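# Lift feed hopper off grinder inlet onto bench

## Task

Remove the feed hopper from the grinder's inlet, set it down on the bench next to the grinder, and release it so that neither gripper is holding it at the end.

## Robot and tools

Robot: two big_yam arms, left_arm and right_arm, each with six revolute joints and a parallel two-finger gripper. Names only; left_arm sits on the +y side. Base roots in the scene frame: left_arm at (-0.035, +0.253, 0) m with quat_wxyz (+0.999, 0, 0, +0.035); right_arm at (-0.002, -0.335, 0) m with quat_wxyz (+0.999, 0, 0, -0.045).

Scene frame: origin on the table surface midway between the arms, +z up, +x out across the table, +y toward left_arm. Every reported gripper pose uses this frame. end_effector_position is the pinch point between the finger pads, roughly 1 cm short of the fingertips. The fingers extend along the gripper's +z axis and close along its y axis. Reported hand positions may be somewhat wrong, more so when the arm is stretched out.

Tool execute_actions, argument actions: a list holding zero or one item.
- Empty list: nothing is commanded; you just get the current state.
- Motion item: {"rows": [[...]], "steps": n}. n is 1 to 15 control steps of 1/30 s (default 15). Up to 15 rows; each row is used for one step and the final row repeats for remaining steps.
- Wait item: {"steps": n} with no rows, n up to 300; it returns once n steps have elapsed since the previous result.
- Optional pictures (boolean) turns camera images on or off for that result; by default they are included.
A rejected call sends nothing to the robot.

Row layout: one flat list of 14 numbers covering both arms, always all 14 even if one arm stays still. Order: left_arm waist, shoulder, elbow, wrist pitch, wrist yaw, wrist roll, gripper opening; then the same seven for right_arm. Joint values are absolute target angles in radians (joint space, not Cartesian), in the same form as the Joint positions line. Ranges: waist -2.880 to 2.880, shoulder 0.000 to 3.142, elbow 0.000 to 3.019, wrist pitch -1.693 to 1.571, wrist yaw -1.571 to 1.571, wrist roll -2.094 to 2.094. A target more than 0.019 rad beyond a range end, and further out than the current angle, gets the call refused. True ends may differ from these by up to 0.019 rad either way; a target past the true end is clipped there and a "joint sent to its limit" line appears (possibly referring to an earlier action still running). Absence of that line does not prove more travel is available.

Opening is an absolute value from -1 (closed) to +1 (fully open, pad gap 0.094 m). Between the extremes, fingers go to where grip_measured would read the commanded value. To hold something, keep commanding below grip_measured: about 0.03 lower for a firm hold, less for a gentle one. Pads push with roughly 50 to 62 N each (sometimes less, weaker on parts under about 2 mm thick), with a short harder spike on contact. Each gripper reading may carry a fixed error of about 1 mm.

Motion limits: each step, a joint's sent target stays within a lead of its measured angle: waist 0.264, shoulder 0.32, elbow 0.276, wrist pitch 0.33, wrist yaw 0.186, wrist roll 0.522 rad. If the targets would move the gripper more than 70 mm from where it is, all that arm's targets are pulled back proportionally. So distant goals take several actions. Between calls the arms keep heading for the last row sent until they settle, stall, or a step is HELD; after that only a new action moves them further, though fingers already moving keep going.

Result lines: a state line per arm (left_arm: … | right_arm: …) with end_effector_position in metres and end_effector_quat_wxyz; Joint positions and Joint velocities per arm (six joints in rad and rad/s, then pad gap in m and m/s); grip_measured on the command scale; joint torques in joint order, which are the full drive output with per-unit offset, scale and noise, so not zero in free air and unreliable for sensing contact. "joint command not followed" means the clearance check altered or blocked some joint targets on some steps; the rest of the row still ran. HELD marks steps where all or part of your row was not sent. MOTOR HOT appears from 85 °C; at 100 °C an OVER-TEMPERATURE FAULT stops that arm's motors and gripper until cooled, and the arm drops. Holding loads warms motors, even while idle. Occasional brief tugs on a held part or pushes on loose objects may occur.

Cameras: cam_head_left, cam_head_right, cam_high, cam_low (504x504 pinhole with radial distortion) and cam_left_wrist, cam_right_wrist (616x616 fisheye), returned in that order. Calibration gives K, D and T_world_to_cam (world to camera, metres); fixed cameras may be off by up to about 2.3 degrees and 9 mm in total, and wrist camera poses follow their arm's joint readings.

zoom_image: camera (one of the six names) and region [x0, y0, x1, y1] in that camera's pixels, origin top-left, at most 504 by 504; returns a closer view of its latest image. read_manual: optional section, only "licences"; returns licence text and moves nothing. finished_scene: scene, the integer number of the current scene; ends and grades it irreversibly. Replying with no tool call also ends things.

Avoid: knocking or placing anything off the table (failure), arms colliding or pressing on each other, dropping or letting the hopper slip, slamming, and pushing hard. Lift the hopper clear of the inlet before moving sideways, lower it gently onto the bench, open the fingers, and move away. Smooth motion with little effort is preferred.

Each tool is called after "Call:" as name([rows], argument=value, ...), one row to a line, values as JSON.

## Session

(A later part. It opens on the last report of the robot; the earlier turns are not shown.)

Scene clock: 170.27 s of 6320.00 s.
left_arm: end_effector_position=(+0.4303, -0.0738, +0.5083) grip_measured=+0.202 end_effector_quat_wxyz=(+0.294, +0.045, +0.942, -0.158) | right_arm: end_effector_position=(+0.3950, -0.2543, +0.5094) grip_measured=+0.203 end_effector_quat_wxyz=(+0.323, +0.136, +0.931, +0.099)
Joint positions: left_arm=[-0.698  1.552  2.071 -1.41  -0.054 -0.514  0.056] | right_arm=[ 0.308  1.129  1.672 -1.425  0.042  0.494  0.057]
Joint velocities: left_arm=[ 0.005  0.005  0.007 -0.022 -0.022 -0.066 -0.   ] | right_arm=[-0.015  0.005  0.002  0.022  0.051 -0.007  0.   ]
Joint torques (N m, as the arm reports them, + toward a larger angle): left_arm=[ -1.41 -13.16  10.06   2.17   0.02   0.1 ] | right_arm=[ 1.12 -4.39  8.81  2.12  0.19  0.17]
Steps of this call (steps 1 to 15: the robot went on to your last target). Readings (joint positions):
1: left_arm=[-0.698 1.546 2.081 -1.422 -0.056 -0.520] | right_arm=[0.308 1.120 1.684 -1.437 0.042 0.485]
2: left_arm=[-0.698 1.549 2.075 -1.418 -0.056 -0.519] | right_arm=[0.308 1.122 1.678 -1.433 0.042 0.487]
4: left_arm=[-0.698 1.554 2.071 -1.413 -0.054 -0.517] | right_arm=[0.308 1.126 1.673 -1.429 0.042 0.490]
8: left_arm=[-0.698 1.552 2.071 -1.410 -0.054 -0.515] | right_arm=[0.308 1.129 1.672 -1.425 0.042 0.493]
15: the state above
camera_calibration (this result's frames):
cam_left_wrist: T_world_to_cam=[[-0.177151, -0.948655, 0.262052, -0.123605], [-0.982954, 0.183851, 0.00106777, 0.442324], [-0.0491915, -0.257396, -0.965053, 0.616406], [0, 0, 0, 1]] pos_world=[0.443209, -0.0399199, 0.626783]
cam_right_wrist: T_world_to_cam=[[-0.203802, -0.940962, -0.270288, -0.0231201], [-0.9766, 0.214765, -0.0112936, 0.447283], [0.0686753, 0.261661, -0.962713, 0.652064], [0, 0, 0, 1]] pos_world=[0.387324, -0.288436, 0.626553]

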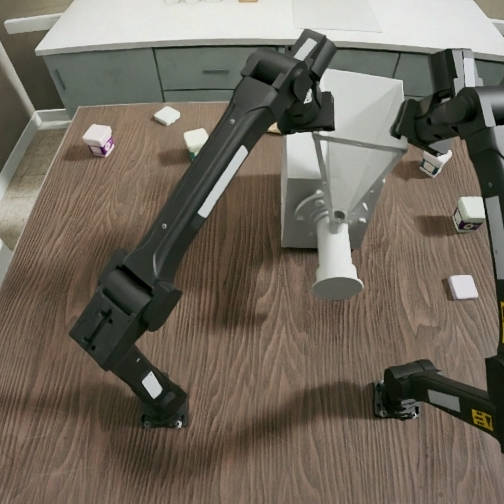

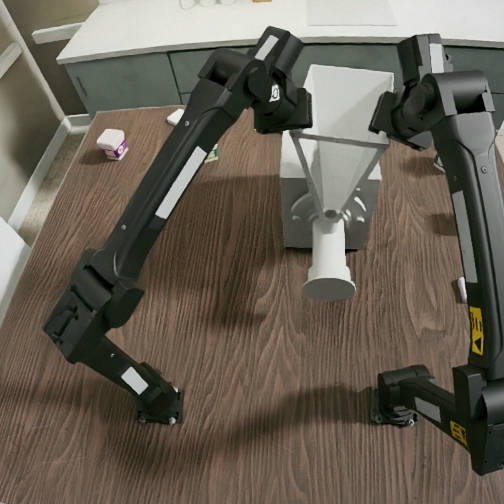

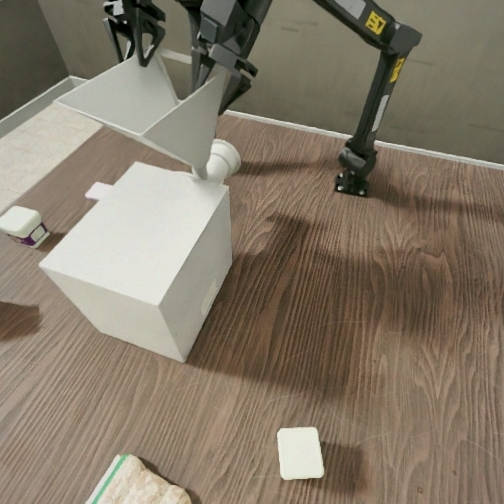

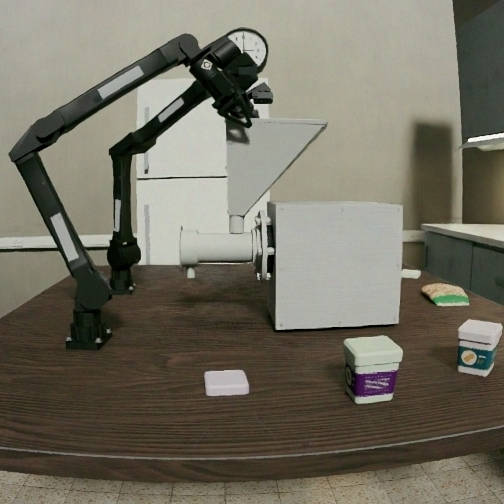

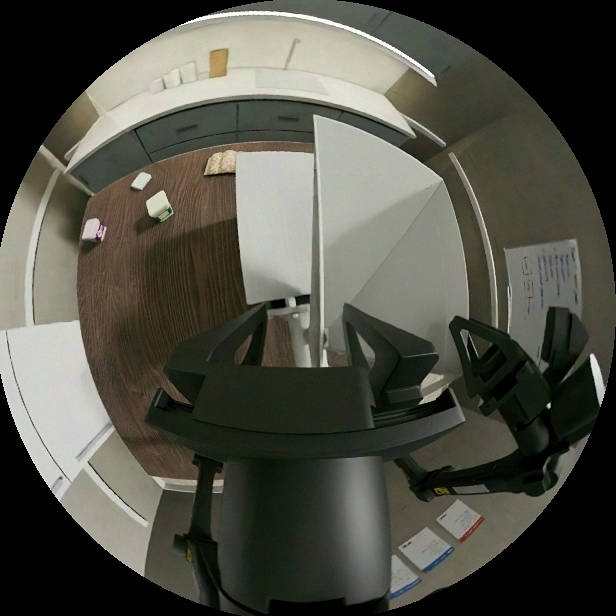

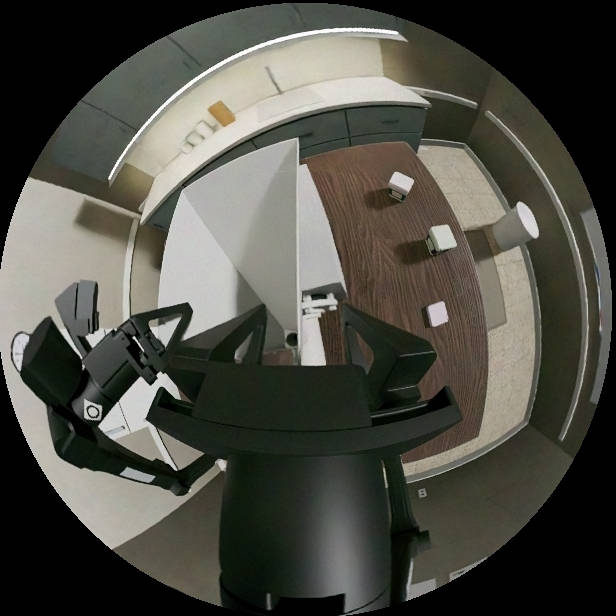

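Call:
execute_actions([
  {"rows":[[-0.700,1.549,2.067,-1.395,-0.058,-0.516,0.2,0.306,1.137,1.671,-1.412,0.040,0.491,0.2],[-0.703,1.546,2.062,-1.386,-0.062,-0.517,0.2,0.303,1.143,1.670,-1.404,0.038,0.489,0.2],[-0.705,1.544,2.057,-1.376,-0.067,-0.519,0.2,0.301,1.150,1.669,-1.395,0.036,0.486,0.2],[-0.708,1.541,2.053,-1.366,-0.071,-0.520,0.2,0.299,1.156,1.668,-1.387,0.034,0.484,0.2],[-0.710,1.538,2.048,-1.357,-0.076,-0.522,0.2,0.296,1.162,1.667,-1.379,0.032,0.481,0.2],[-0.713,1.536,2.043,-1.347,-0.080,-0.523,0.2,0.294,1.168,1.666,-1.370,0.030,0.479,0.2],[-0.715,1.533,2.039,-1.337,-0.085,-0.525,0.2,0.292,1.175,1.665,-1.362,0.028,0.476,0.2],[-0.718,1.530,2.034,-1.328,-0.089,-0.526,0.2,0.289,1.181,1.664,-1.354,0.026,0.474,0.2],[-0.720,1.528,2.029,-1.318,-0.094,-0.528,0.2,0.287,1.187,1.663,-1.345,0.024,0.471,0.2],[-0.723,1.525,2.025,-1.308,-0.098,-0.529,0.2,0.285,1.193,1.662,-1.337,0.022,0.469,0.2],[-0.725,1.522,2.020,-1.299,-0.103,-0.531,0.2,0.282,1.200,1.661,-1.328,0.020,0.466,0.2],[-0.728,1.520,2.015,-1.289,-0.107,-0.532,0.2,0.280,1.206,1.660,-1.320,0.019,0.464,0.2]],"steps":15},
], pictures=false)

Call:
execute_actions([
  {"steps":12},
])

Call:
zoom_image(camera="cam_left_wrist", region=[230, 100, 400, 380])

Call:
zoom_image(camera="cam_right_wrist", region=[220, 100, 390, 380])

Call:
zoom_image(camera="cam_high", region=[80, 0, 280, 150])

Call:
zoom_image(camera="cam_low", region=[180, 50, 340, 170])

Scene clock: 208.03 s of 6320.00 s.
left_arm: end_effector_position=(+0.4391, -0.0767, +0.5143) grip_measured=+0.202 end_effector_quat_wxyz=(+0.335, +0.036, +0.928, -0.160) | right_arm: end_effector_position=(+0.4349, -0.2492, +0.4941) grip_measured=+0.203 end_effector_quat_wxyz=(+0.330, +0.132, +0.929, +0.105)
Joint positions: left_arm=[-0.708  1.528  2.022 -1.31  -0.105 -0.52   0.056] | right_arm=[ 0.293  1.193  1.665 -1.337  0.024  0.478  0.057]
Joint velocities: left_arm=[-0.044 -0.024 -0.012  0.071  0.022 -0.022  0.001] | right_arm=[-0.054  0.171 -0.081  0.037  0.022  0.007  0.001]
Joint torques (N m, as the arm reports them, + toward a larger angle): left_arm=[ -2.89 -13.02   9.49   2.15  -0.13  -0.12] | right_arm=[ 0.46 -7.56  9.45  1.9  -0.17 -0.19]
Steps of this call (steps 1 to 15: the robot went on to your last target; steps 16 to 90: nothing new was sent; then 34.27 s passed at rest; steps 91 to 105: all 15 steps of this action). Readings (joint positions):
91: left_arm=[-0.698 1.552 2.071 -1.410 -0.054 -0.514] | right_arm=[0.308 1.129 1.672 -1.425 0.042 0.495]
92: left_arm=[-0.698 1.552 2.069 -1.409 -0.057 -0.514] | right_arm=[0.308 1.129 1.672 -1.424 0.042 0.495]
94: left_arm=[-0.698 1.551 2.065 -1.399 -0.064 -0.514] | right_arm=[0.308 1.131 1.672 -1.415 0.040 0.494]
98: left_arm=[-0.698 1.543 2.048 -1.363 -0.082 -0.515] | right_arm=[0.307 1.143 1.672 -1.385 0.032 0.490]
105: the state above

Scene clock: 208.43 s of 6320.00 s.
left_arm: end_effector_position=(+0.4389, -0.0781, +0.5149) grip_measured=+0.202 end_effector_quat_wxyz=(+0.336, +0.036, +0.927, -0.162) | right_arm: end_effector_position=(+0.4382, -0.2494, +0.4922) grip_measured=+0.203 end_effector_quat_wxyz=(+0.330, +0.131, +0.929, +0.104)
Joint positions: left_arm=[-0.711  1.528  2.021 -1.306 -0.106 -0.522  0.056] | right_arm=[ 0.291  1.198  1.663 -1.33   0.023  0.473  0.057]
Joint velocities: left_arm=[-0.005 -0.005 -0.012  0.002 -0.007 -0.081 -0.001] | right_arm=[-0.015 -0.015 -0.002 -0.017  0.066 -0.037 -0.   ]
Joint torques (N m, as the arm reports them, + toward a larger angle): left_arm=[ -3.27 -13.26   9.47   2.19  -0.14  -0.1 ] | right_arm=[-0.55 -5.66  8.79  1.71 -0.1  -0.13]
Steps of this call (steps 1 to 12: the robot went on to your last target). Readings (joint positions):
1: left_arm=[-0.709 1.528 2.022 -1.309 -0.105 -0.520] | right_arm=[0.292 1.198 1.663 -1.336 0.024 0.477]
2: left_arm=[-0.710 1.528 2.022 -1.307 -0.105 -0.520] | right_arm=[0.291 1.198 1.663 -1.331 0.024 0.476]
4: left_arm=[-0.711 1.528 2.021 -1.306 -0.106 -0.521] | right_arm=[0.291 1.198 1.663 -1.330 0.023 0.475]
8: left_arm=[-0.711 1.528 2.021 -1.306 -0.106 -0.522] | right_arm=[0.291 1.198 1.663 -1.330 0.023 0.474]
12: the state above
camera_calibration (this result's frames):
cam_left_wrist: T_world_to_cam=[[-0.173575, -0.947995, 0.266791, -0.131898], [-0.984025, 0.15606, -0.0856777, 0.494543], [0.0395866, -0.2774, -0.959939, 0.578947], [0, 0, 0, 1]] pos_world=[0.44083, -0.0416173, 0.633315]
cam_right_wrist: T_world_to_cam=[[-0.189275, -0.941944, -0.277339, -0.0174703], [-0.978527, 0.204414, -0.0264495, 0.493931], [0.0816058, 0.266377, -0.960408, 0.625621], [0, 0, 0, 1]] pos_world=[0.428964, -0.284074, 0.609071]

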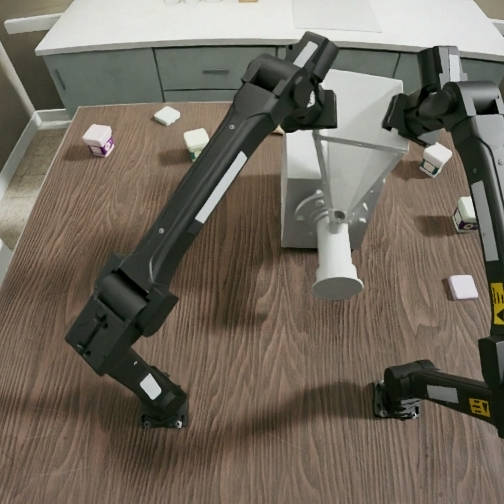

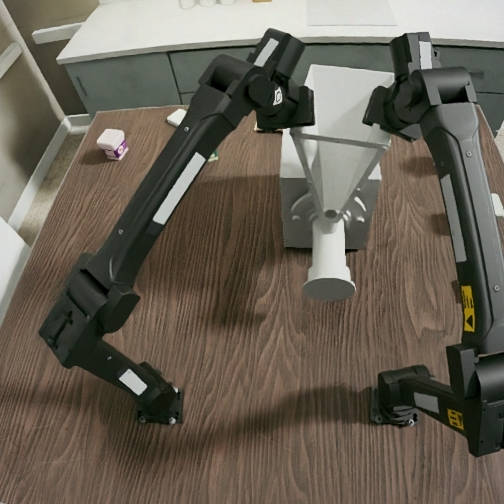

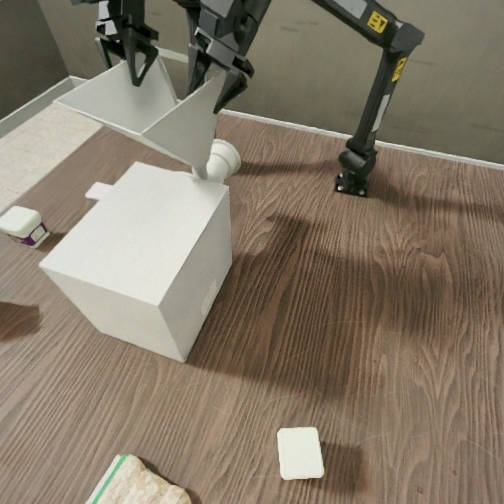

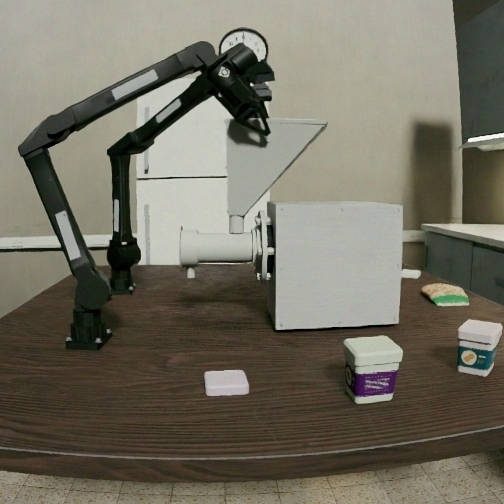

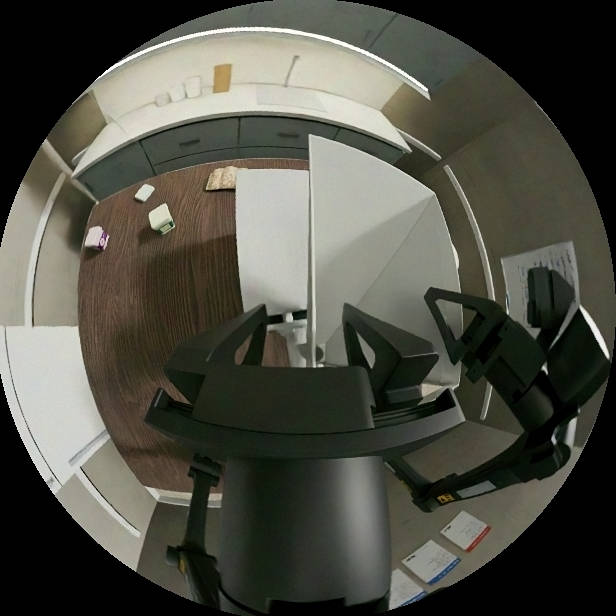

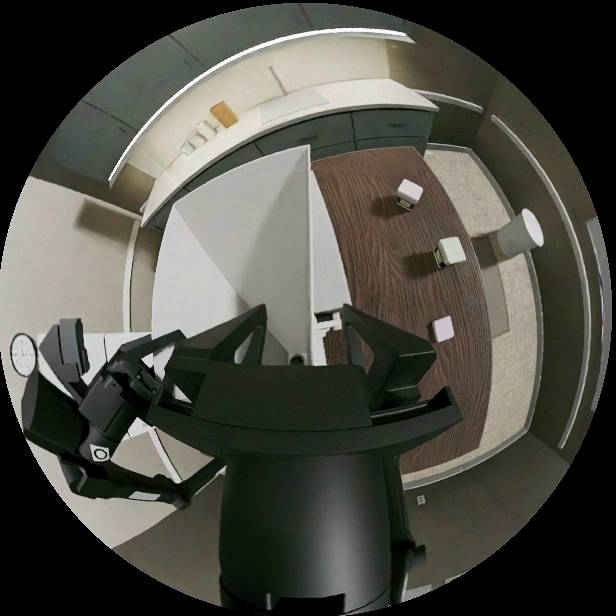

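Region (230, 100, 400, 380) of cam_left_wrist's 616x616 image, scaled by 1.800, with more detail than that image has; it fills the left 306 columns of this view, and the rest is white.

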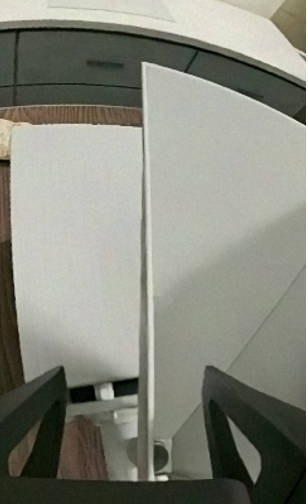

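Region (220, 100, 390, 380) of cam_right_wrist's 616x616 image, scaled by 1.800, with more detail than that image has; it fills the left 306 columns of this view, and the rest is white.

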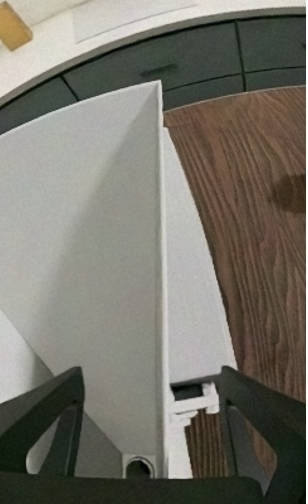

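Region (80, 0, 280, 150) of cam_high's 504x504 image, scaled by 2.520, with more detail than that image has; it fills the top 378 rows of this view, and the rest is white.

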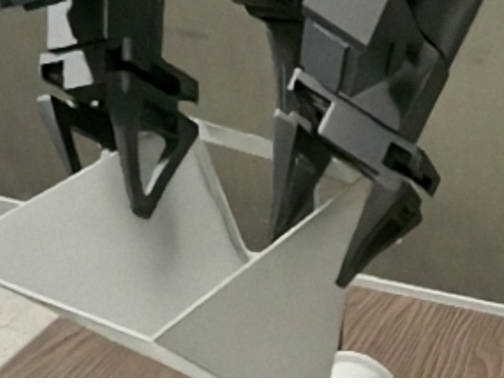

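Region (180, 50, 340, 170) of cam_low's 504x504 image, scaled by 3.150, with more detail than that image has; it fills the top 378 rows of this view, and the rest is white.

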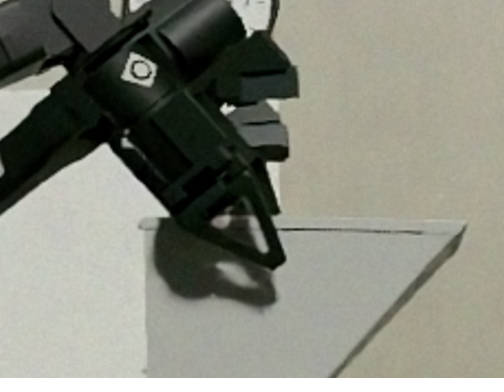

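Call:
execute_actions([
  {"rows":[[-0.731,1.520,2.013,-1.289,-0.107,-0.532,0.1,0.277,1.206,1.657,-1.320,0.019,0.464,0.1],[-0.734,1.520,2.011,-1.288,-0.107,-0.532,0.0,0.274,1.206,1.654,-1.318,0.018,0.464,0.0],[-0.737,1.520,2.009,-1.287,-0.107,-0.532,-0.1,0.271,1.206,1.651,-1.316,0.017,0.464,-0.1],[-0.740,1.520,2.008,-1.286,-0.107,-0.532,-0.2,0.268,1.206,1.648,-1.314,0.016,0.464,-0.2],[-0.741,1.520,2.008,-1.286,-0.107,-0.532,-0.3,0.267,1.206,1.648,-1.314,0.016,0.464,-0.3],[-0.741,1.520,2.008,-1.286,-0.107,-0.532,-0.4,0.267,1.206,1.648,-1.314,0.016,0.464,-0.4],[-0.741,1.520,2.008,-1.286,-0.107,-0.532,-0.5,0.267,1.206,1.648,-1.314,0.016,0.464,-0.5]],"steps":15},
])

Call:
zoom_image(camera="cam_left_wrist", region=[230, 100, 400, 380])

Call:
zoom_image(camera="cam_right_wrist", region=[220, 100, 390, 380])

Scene clock: 218.90 s of 6320.00 s.
left_arm: end_effector_position=(+0.4338, -0.0852, +0.5171) grip_measured=-0.498 end_effector_quat_wxyz=(+0.338, +0.041, +0.925, -0.167) | right_arm: end_effector_position=(+0.4397, -0.2556, +0.4904) grip_measured=-0.497 end_effector_quat_wxyz=(+0.330, +0.137, +0.929, +0.102)
Joint positions: left_arm=[-0.726  1.524  2.019 -1.298 -0.108 -0.525  0.024] | right_arm=[ 0.276  1.198  1.659 -1.328  0.022  0.472  0.024]
Joint velocities: left_arm=[-0.005 -0.015 -0.002 -0.017 -0.022  0.022 -0.001] | right_arm=[-0.005 -0.005  0.007 -0.002  0.022 -0.022 -0.   ]
Joint torques (N m, as the arm reports them, + toward a larger angle): left_arm=[ -2.98 -12.96   9.14   1.98  -0.04  -0.05] | right_arm=[-0.27 -6.66  8.21  1.98 -0.16 -0.1 ]
Steps of this call (steps 1 to 15: the robot went on to your last target; steps 16 to 90: nothing new was sent; then 6.97 s passed at rest; steps 91 to 105: all 15 steps of this action). Readings (joint positions):
91: left_arm=[-0.711 1.528 2.022 -1.305 -0.106 -0.523] | right_arm=[0.291 1.198 1.663 -1.330 0.023 0.473]
92: left_arm=[-0.712 1.528 2.021 -1.304 -0.106 -0.523] | right_arm=[0.290 1.198 1.663 -1.330 0.023 0.472]
94: left_arm=[-0.716 1.527 2.020 -1.302 -0.106 -0.524] | right_arm=[0.286 1.198 1.662 -1.329 0.023 0.472]
98: left_arm=[-0.725 1.524 2.019 -1.299 -0.106 -0.524] | right_arm=[0.278 1.198 1.659 -1.328 0.022 0.472]
105: the state above
camera_calibration (this result's frames):
cam_left_wrist: T_world_to_cam=[[-0.187259, -0.944125, 0.271222, -0.136091], [-0.981366, 0.167705, -0.093782, 0.494849], [0.0430567, -0.28373, -0.957937, 0.576173], [0, 0, 0, 1]] pos_world=[0.435336, -0.0479981, 0.635256]
cam_right_wrist: T_world_to_cam=[[-0.202068, -0.939385, -0.27699, -0.0174241], [-0.975834, 0.217135, -0.0245081, 0.497768], [0.0831668, 0.265344, -0.96056, 0.624607], [0, 0, 0, 1]] pos_world=[0.430271, -0.290186, 0.607346]

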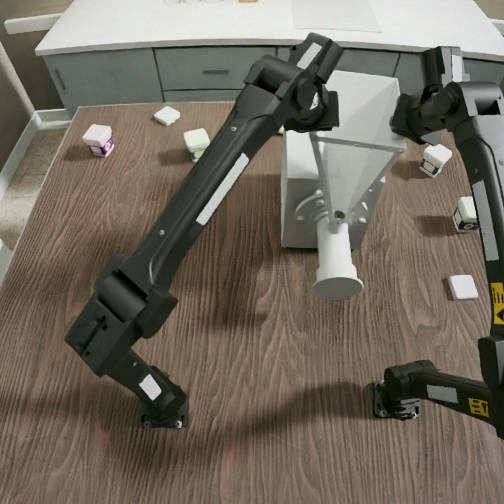

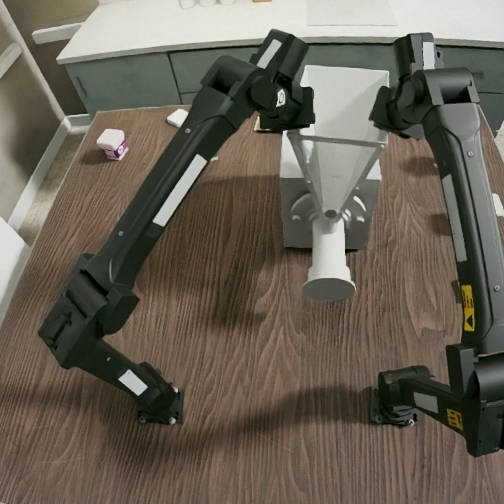

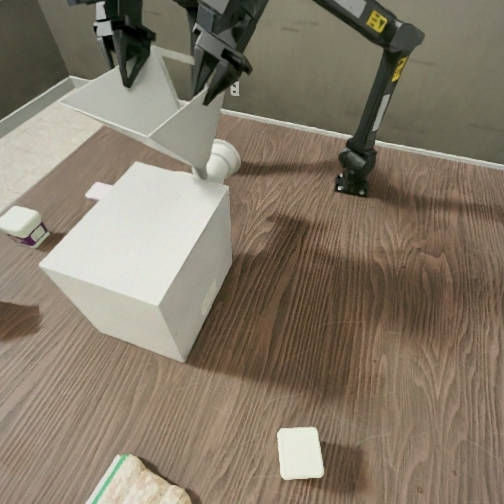

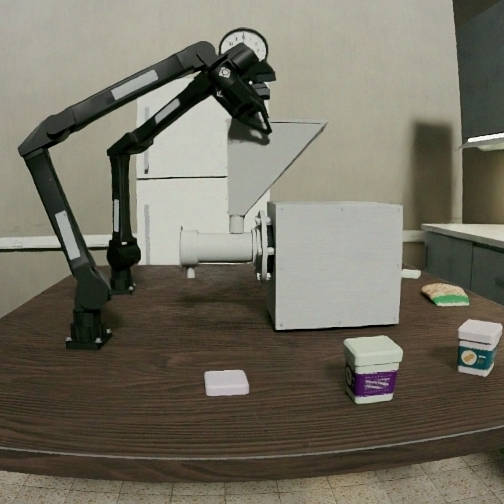

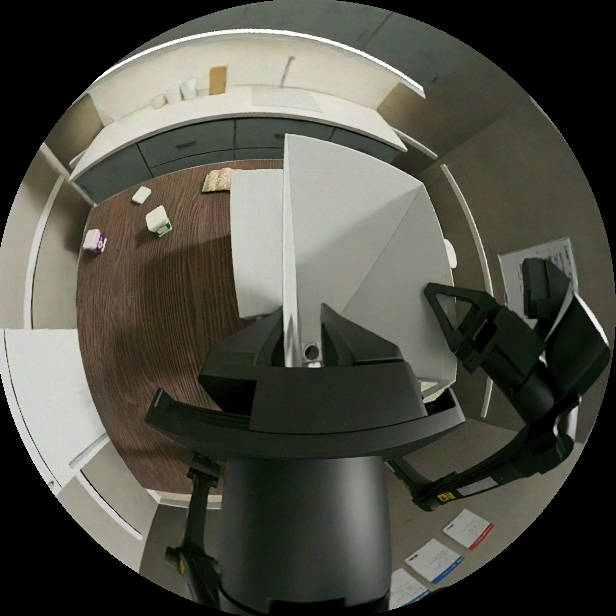

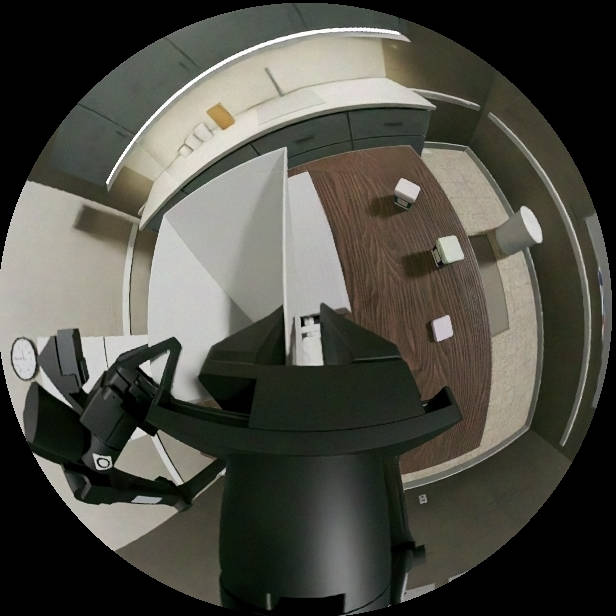

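Region (230, 100, 400, 380) of cam_left_wrist's 616x616 image, scaled by 1.800, with more detail than that image has; it fills the left 306 columns of this view, and the rest is white.

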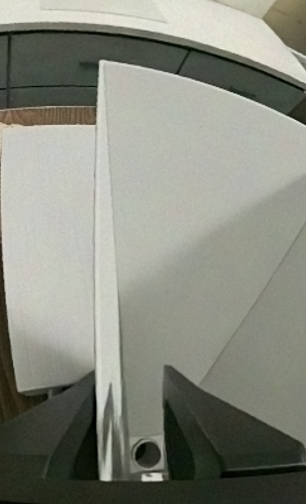

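Region (220, 100, 390, 380) of cam_right_wrist's 616x616 image, scaled by 1.800, with more detail than that image has; it fills the left 306 columns of this view, and the rest is white.

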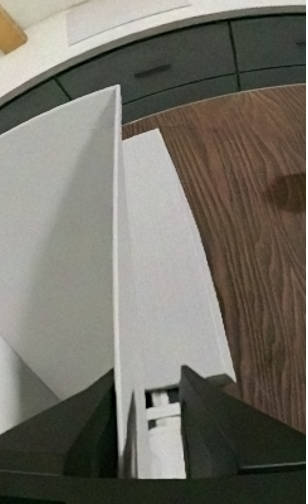

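Call:
execute_actions(actions=[])

Scene clock: 225.23 s of 6320.00 s.
left_arm: end_effector_position=(+0.4338, -0.0852, +0.5171) grip_measured=-0.498 end_effector_quat_wxyz=(+0.338, +0.041, +0.925, -0.167) | right_arm: end_effector_position=(+0.4397, -0.2556, +0.4904) grip_measured=-0.497 end_effector_quat_wxyz=(+0.330, +0.137, +0.929, +0.102)
Joint positions: left_arm=[-0.726  1.524  2.019 -1.298 -0.108 -0.525  0.024] | right_arm=[ 0.276  1.198  1.659 -1.328  0.022  0.472  0.024]
Joint velocities: left_arm=[-0.015 -0.015  0.002 -0.007  0.022  0.037 -0.001] | right_arm=[ 0.005 -0.005  0.002 -0.027 -0.051 -0.081 -0.   ]
Joint torques (N m, as the arm reports them, + toward a larger angle): left_arm=[ -2.88 -12.83   9.12   2.    -0.04  -0.05] | right_arm=[-0.24 -6.84  8.21  2.   -0.22 -0.11]
Steps of this call (steps 1 to 15: the robot went on to your last target; steps 16 to 90: nothing new was sent; then 3.33 s passed at rest). Readings (joint positions):
1: left_arm=[-0.726 1.524 2.019 -1.298 -0.108 -0.525] | right_arm=[0.276 1.198 1.659 -1.328 0.022 0.472]
2: left_arm=[-0.726 1.524 2.019 -1.298 -0.108 -0.525] | right_arm=[0.276 1.198 1.659 -1.328 0.022 0.472]
4: left_arm=[-0.726 1.524 2.019 -1.298 -0.108 -0.525] | right_arm=[0.276 1.198 1.659 -1.328 0.022 0.472]
8: left_arm=[-0.726 1.524 2.019 -1.298 -0.108 -0.525] | right_arm=[0.276 1.198 1.659 -1.328 0.022 0.472]
90: the state above
All arms were judged still, so your last target was given up. Only a new action makes them travel on or press farther. Fingers that are still opening or closing keep moving.
camera_calibration (this result's frames):
cam_left_wrist: T_world_to_cam=[[-0.187259, -0.944125, 0.271222, -0.136091], [-0.981366, 0.167705, -0.093782, 0.494849], [0.0430567, -0.28373, -0.957937, 0.576173], [0, 0, 0, 1]] pos_world=[0.435336, -0.0479981, 0.635256]
cam_right_wrist: T_world_to_cam=[[-0.202068, -0.939385, -0.27699, -0.0174241], [-0.975834, 0.217135, -0.0245081, 0.497768], [0.0831668, 0.265344, -0.96056, 0.624607], [0, 0, 0, 1]] pos_world=[0.430271, -0.290186, 0.607346]

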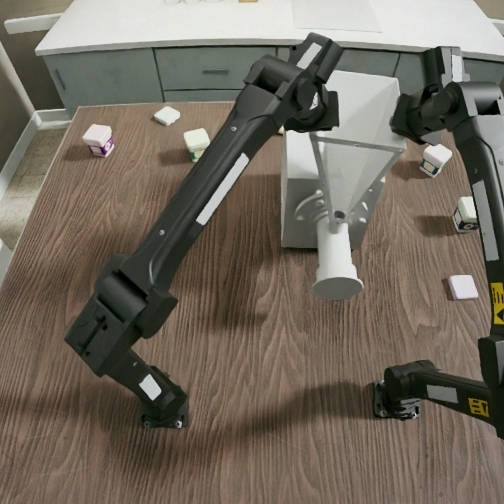

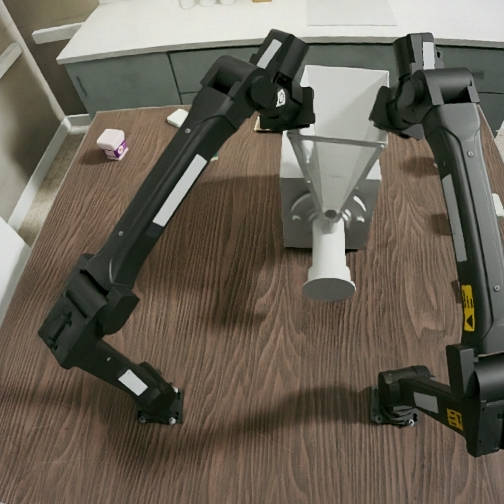

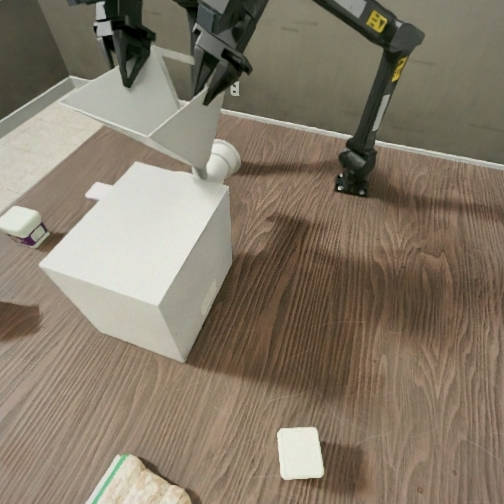

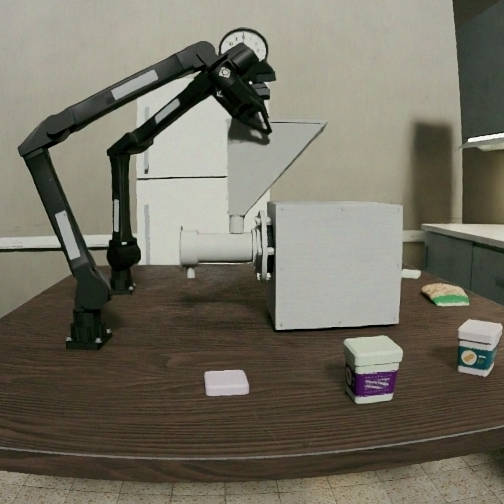

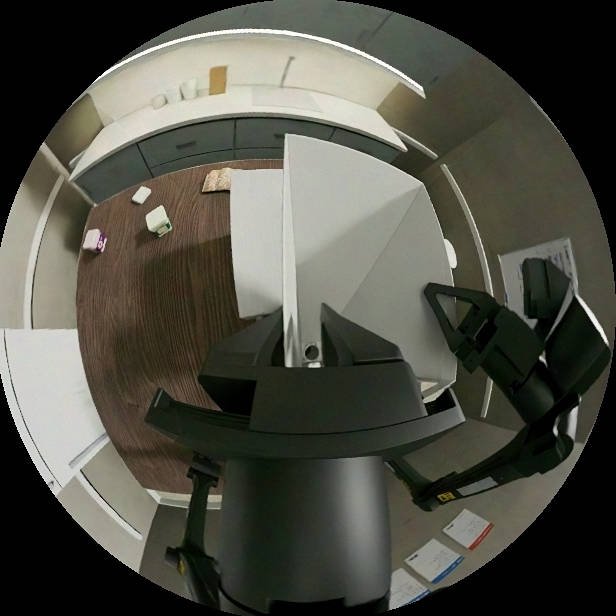

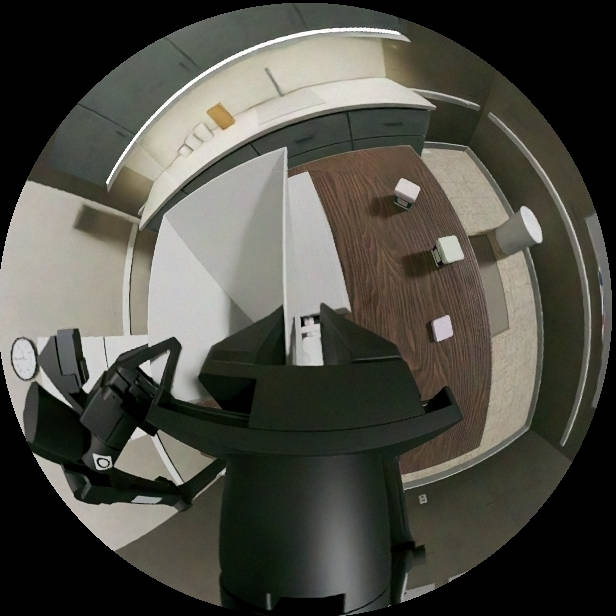

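Call:
execute_actions([
  {"rows":[[-0.735,1.520,2.008,-1.286,-0.107,-0.532,-0.54,0.272,1.206,1.648,-1.314,0.016,0.464,-0.54],[-0.735,1.520,2.008,-1.286,-0.107,-0.532,-0.57,0.272,1.206,1.648,-1.314,0.016,0.464,-0.57],[-0.735,1.520,2.008,-1.286,-0.107,-0.532,-0.60,0.272,1.206,1.648,-1.314,0.016,0.464,-0.60],[-0.735,1.520,2.008,-1.286,-0.107,-0.532,-0.63,0.272,1.206,1.648,-1.314,0.016,0.464,-0.63],[-0.735,1.520,2.008,-1.286,-0.107,-0.532,-0.66,0.272,1.206,1.648,-1.314,0.016,0.464,-0.66],[-0.735,1.520,2.008,-1.286,-0.107,-0.532,-0.69,0.272,1.206,1.648,-1.314,0.016,0.464,-0.69],[-0.735,1.520,2.008,-1.286,-0.107,-0.532,-0.72,0.272,1.206,1.648,-1.314,0.016,0.464,-0.72],[-0.735,1.520,2.008,-1.286,-0.107,-0.532,-0.75,0.272,1.206,1.648,-1.314,0.016,0.464,-0.75],[-0.735,1.520,2.008,-1.286,-0.107,-0.532,-0.78,0.272,1.206,1.648,-1.314,0.016,0.464,-0.78],[-0.735,1.520,2.008,-1.286,-0.107,-0.532,-0.81,0.272,1.206,1.648,-1.314,0.016,0.464,-0.81],[-0.735,1.520,2.008,-1.286,-0.107,-0.532,-0.84,0.272,1.206,1.648,-1.314,0.016,0.464,-0.84],[-0.735,1.520,2.008,-1.286,-0.107,-0.532,-0.86,0.272,1.206,1.648,-1.314,0.016,0.464,-0.86],[-0.735,1.520,2.008,-1.286,-0.107,-0.532,-0.88,0.272,1.206,1.648,-1.314,0.016,0.464,-0.88],[-0.735,1.520,2.008,-1.286,-0.107,-0.532,-0.90,0.272,1.206,1.648,-1.314,0.016,0.464,-0.90],[-0.735,1.520,2.008,-1.286,-0.107,-0.532,-0.91,0.272,1.206,1.648,-1.314,0.016,0.464,-0.91]],"steps":15},
])

Call:
zoom_image(camera="cam_high", region=[80, 0, 280, 150])

Scene clock: 238.77 s of 6320.00 s.
left_arm: end_effector_position=(+0.4344, -0.0846, +0.5171) grip_measured=-0.901 end_effector_quat_wxyz=(+0.340, +0.038, +0.925, -0.166) | right_arm: end_effector_position=(+0.4398, -0.2556, +0.4905) grip_measured=-0.901 end_effector_quat_wxyz=(+0.330, +0.137, +0.928, +0.102)
Joint positions: left_arm=[-0.726  1.524  2.018 -1.297 -0.113 -0.528  0.005] | right_arm=[ 0.276  1.198  1.659 -1.327  0.021  0.472  0.005]
Joint velocities: left_arm=[-0.005 -0.005  0.002 -0.012 -0.007 -0.022 -0.013] | right_arm=[-0.005  0.005 -0.012  0.002 -0.066 -0.007 -0.012]
Joint torques (N m, as the arm reports them, + toward a larger angle): left_arm=[ -2.59 -12.96   9.09   1.96   0.14  -0.02] | right_arm=[ 0.07 -7.31  8.45  1.95 -0.17 -0.13]
Steps of this call (steps 1 to 90: nothing new was sent; then 10.03 s passed at rest; steps 91 to 105: all 15 steps of this action). Readings (joint positions):
91: left_arm=[-0.726 1.524 2.018 -1.298 -0.108 -0.525] | right_arm=[0.276 1.198 1.659 -1.328 0.022 0.472]
92: left_arm=[-0.726 1.524 2.018 -1.298 -0.110 -0.525] | right_arm=[0.276 1.198 1.659 -1.328 0.022 0.472]
94: left_arm=[-0.726 1.524 2.018 -1.298 -0.111 -0.526] | right_arm=[0.276 1.198 1.659 -1.327 0.021 0.472]
98: left_arm=[-0.726 1.524 2.018 -1.298 -0.112 -0.527] | right_arm=[0.276 1.198 1.659 -1.327 0.021 0.472]
105: the state above
camera_calibration (this result's frames):
cam_left_wrist: T_world_to_cam=[[-0.181754, -0.945332, 0.270763, -0.137648], [-0.982269, 0.161668, -0.0949229, 0.495778], [0.0459598, -0.283215, -0.957955, 0.575121], [0, 0, 0, 1]] pos_world=[0.435537, -0.0473919, 0.635271]
cam_right_wrist: T_world_to_cam=[[-0.201747, -0.939337, -0.277389, -0.0172553], [-0.97588, 0.216903, -0.0247441, 0.497886], [0.0834095, 0.265707, -0.960439, 0.624565], [0, 0, 0, 1]] pos_world=[0.430301, -0.290152, 0.60739]

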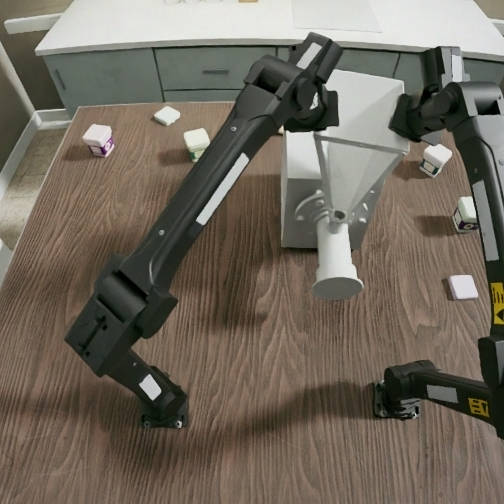

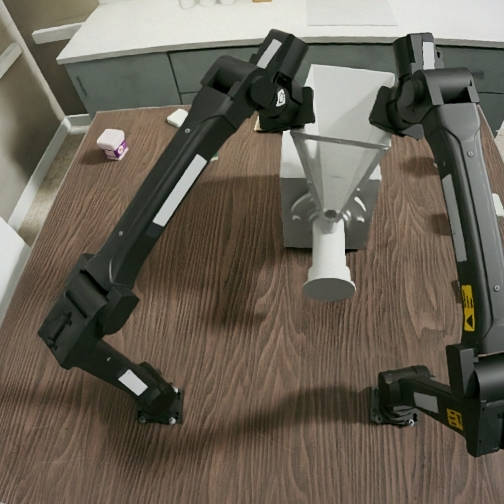

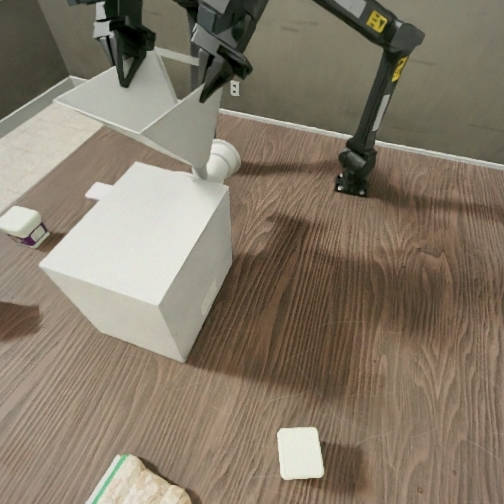

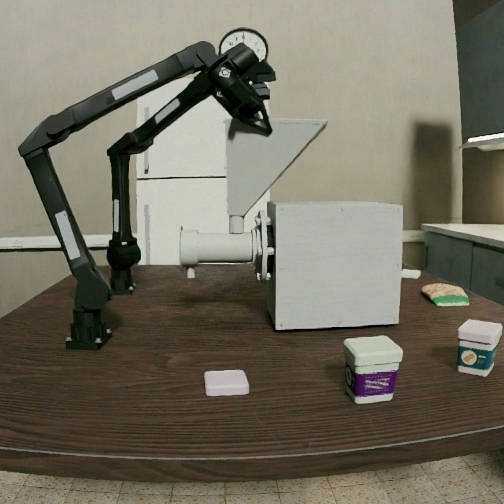

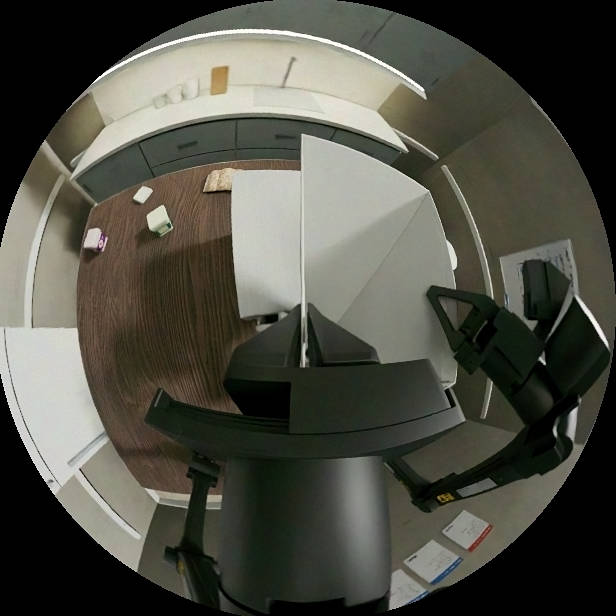

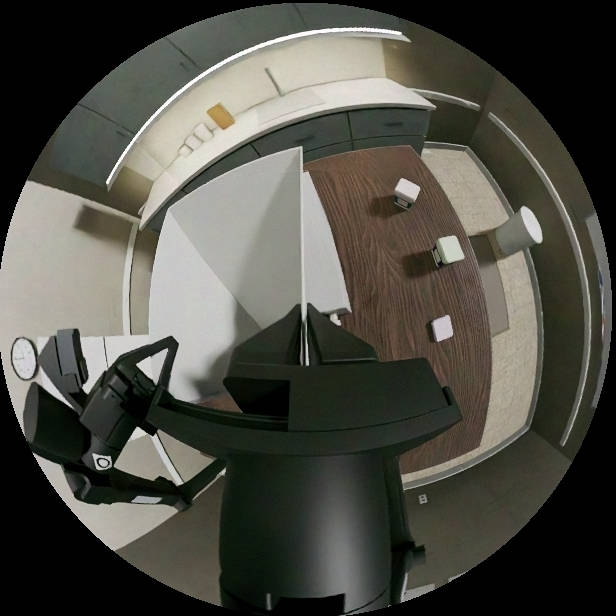

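Region (80, 0, 280, 150) of cam_high's 504x504 image, scaled by 2.520, with more detail than that image has; it fills the top 378 rows of this view, and the rest is white.

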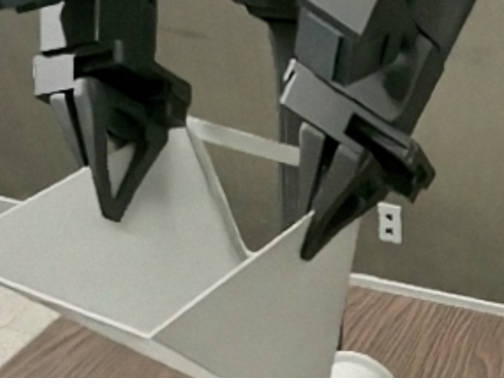

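Call:
execute_actions([
  {"rows":[[-0.733,1.524,2.005,-1.283,-0.110,-0.530,-0.86,0.272,1.206,1.648,-1.314,0.018,0.468,-0.91],[-0.733,1.527,2.003,-1.280,-0.110,-0.530,-0.86,0.272,1.206,1.648,-1.314,0.018,0.468,-0.91],[-0.733,1.530,2.001,-1.276,-0.110,-0.530,-0.86,0.272,1.206,1.648,-1.314,0.018,0.468,-0.91],[-0.733,1.533,1.998,-1.272,-0.110,-0.530,-0.86,0.272,1.206,1.648,-1.314,0.018,0.468,-0.91],[-0.733,1.536,1.995,-1.268,-0.110,-0.530,-0.86,0.272,1.206,1.648,-1.314,0.018,0.468,-0.91],[-0.733,1.539,1.992,-1.264,-0.110,-0.530,-0.86,0.272,1.206,1.648,-1.314,0.018,0.468,-0.91],[-0.733,1.542,1.990,-1.260,-0.110,-0.530,-0.86,0.272,1.206,1.648,-1.314,0.018,0.468,-0.91]],"steps":15},
])

Call:
zoom_image(camera="cam_high", region=[80, 0, 280, 150])

Scene clock: 248.03 s of 6320.00 s.
left_arm: end_effector_position=(+0.4364, -0.0861, +0.5179) grip_measured=-0.862 end_effector_quat_wxyz=(+0.345, +0.038, +0.922, -0.170) | right_arm: end_effector_position=(+0.4399, -0.2555, +0.4903) grip_measured=-0.907 end_effector_quat_wxyz=(+0.330, +0.137, +0.928, +0.102)
Joint positions: left_arm=[-0.726  1.521  2.01  -1.276 -0.113 -0.528  0.006] | right_arm=[ 0.276  1.198  1.659 -1.327  0.021  0.472  0.004]
Joint velocities: left_arm=[-0.005  0.005 -0.012 -0.002 -0.037  0.11  -0.001] | right_arm=[ 0.005 -0.015 -0.012 -0.012 -0.022  0.007  0.   ]
Joint torques (N m, as the arm reports them, + toward a larger angle): left_arm=[ -2.12 -11.04   8.32   2.11   0.03   0.01] | right_arm=[ 1.57 -6.24  8.21  2.02 -0.1  -0.1 ]
Steps of this call (steps 1 to 15: the robot went on to your last target; steps 16 to 90: nothing new was sent; then 5.77 s passed at rest; steps 91 to 105: all 15 steps of this action). Readings (joint positions):
91: left_arm=[-0.726 1.524 2.018 -1.297 -0.113 -0.528] | right_arm=[0.276 1.198 1.659 -1.327 0.021 0.472]
92: left_arm=[-0.726 1.524 2.018 -1.296 -0.113 -0.528] | right_arm=[0.276 1.198 1.659 -1.327 0.021 0.472]
94: left_arm=[-0.726 1.523 2.016 -1.293 -0.113 -0.528] | right_arm=[0.276 1.198 1.659 -1.327 0.021 0.472]
98: left_arm=[-0.726 1.521 2.010 -1.281 -0.113 -0.528] | right_arm=[0.276 1.198 1.659 -1.327 0.021 0.472]
105: the state above
camera_calibration (this result's frames):
cam_left_wrist: T_world_to_cam=[[-0.184984, -0.942845, 0.277173, -0.140623], [-0.981074, 0.160747, -0.107957, 0.504166], [0.0572321, -0.291897, -0.954736, 0.568011], [0, 0, 0, 1]] pos_world=[0.436103, -0.0478276, 0.635705]
cam_right_wrist: T_world_to_cam=[[-0.201747, -0.939337, -0.277389, -0.0172674], [-0.97588, 0.216903, -0.0247441, 0.497942], [0.0834095, 0.265707, -0.960439, 0.624431], [0, 0, 0, 1]] pos_world=[0.430365, -0.29014, 0.607259]

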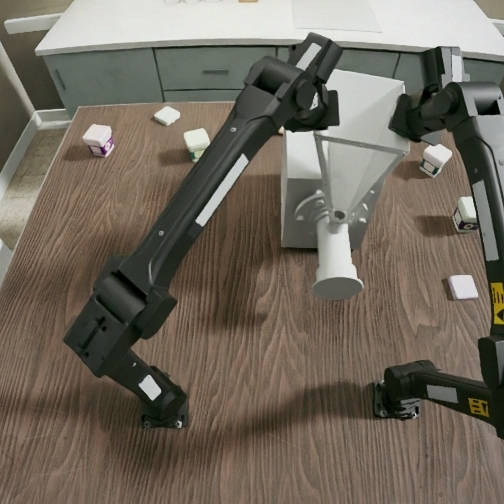

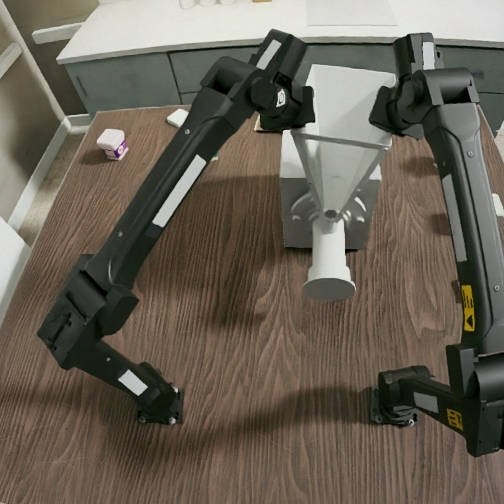

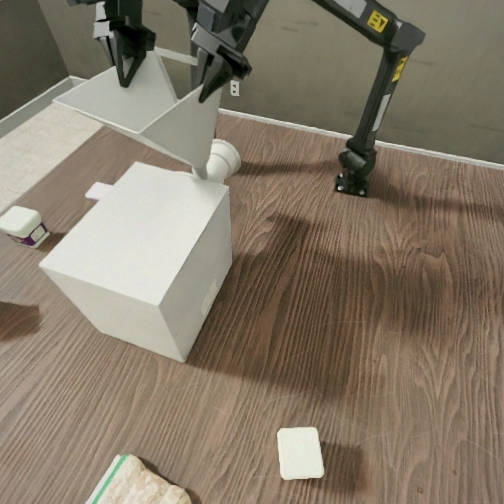

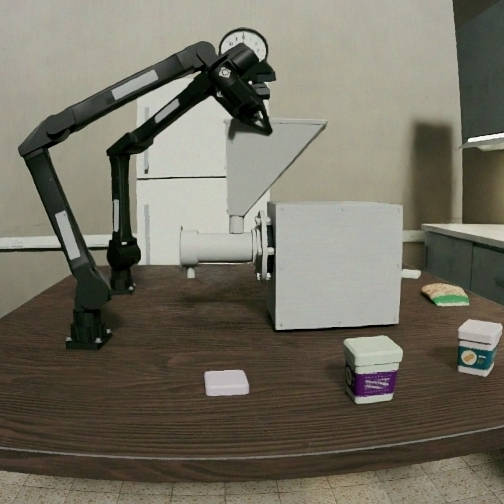

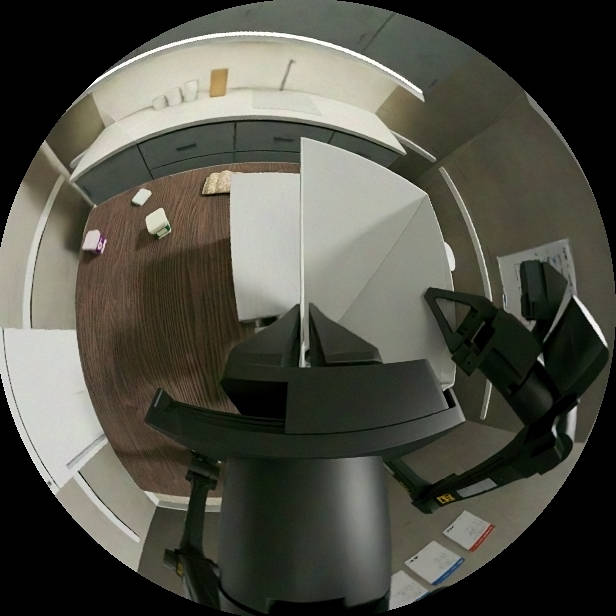

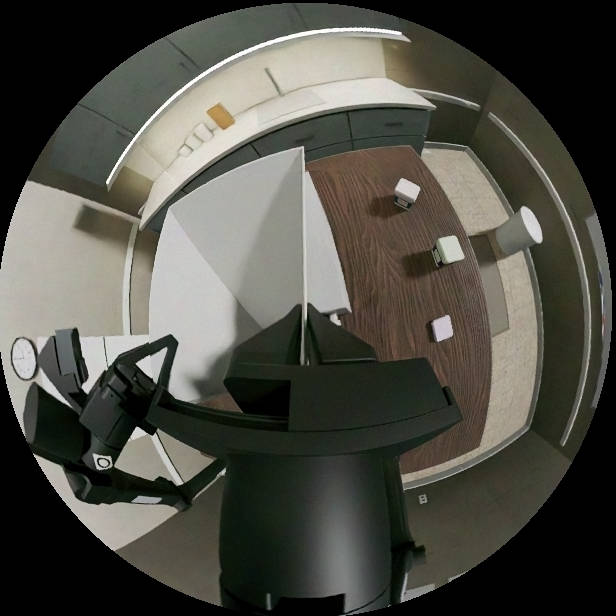

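Region (80, 0, 280, 150) of cam_high's 504x504 image, scaled by 2.520, with more detail than that image has; it fills the top 378 rows of this view, and the rest is white.

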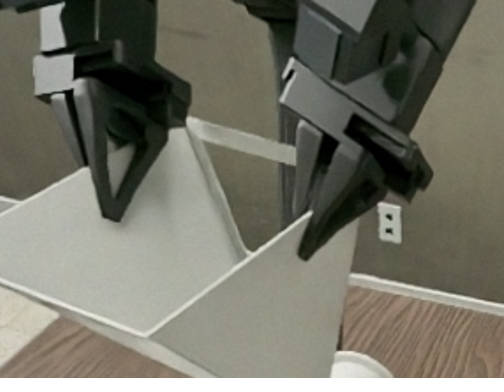

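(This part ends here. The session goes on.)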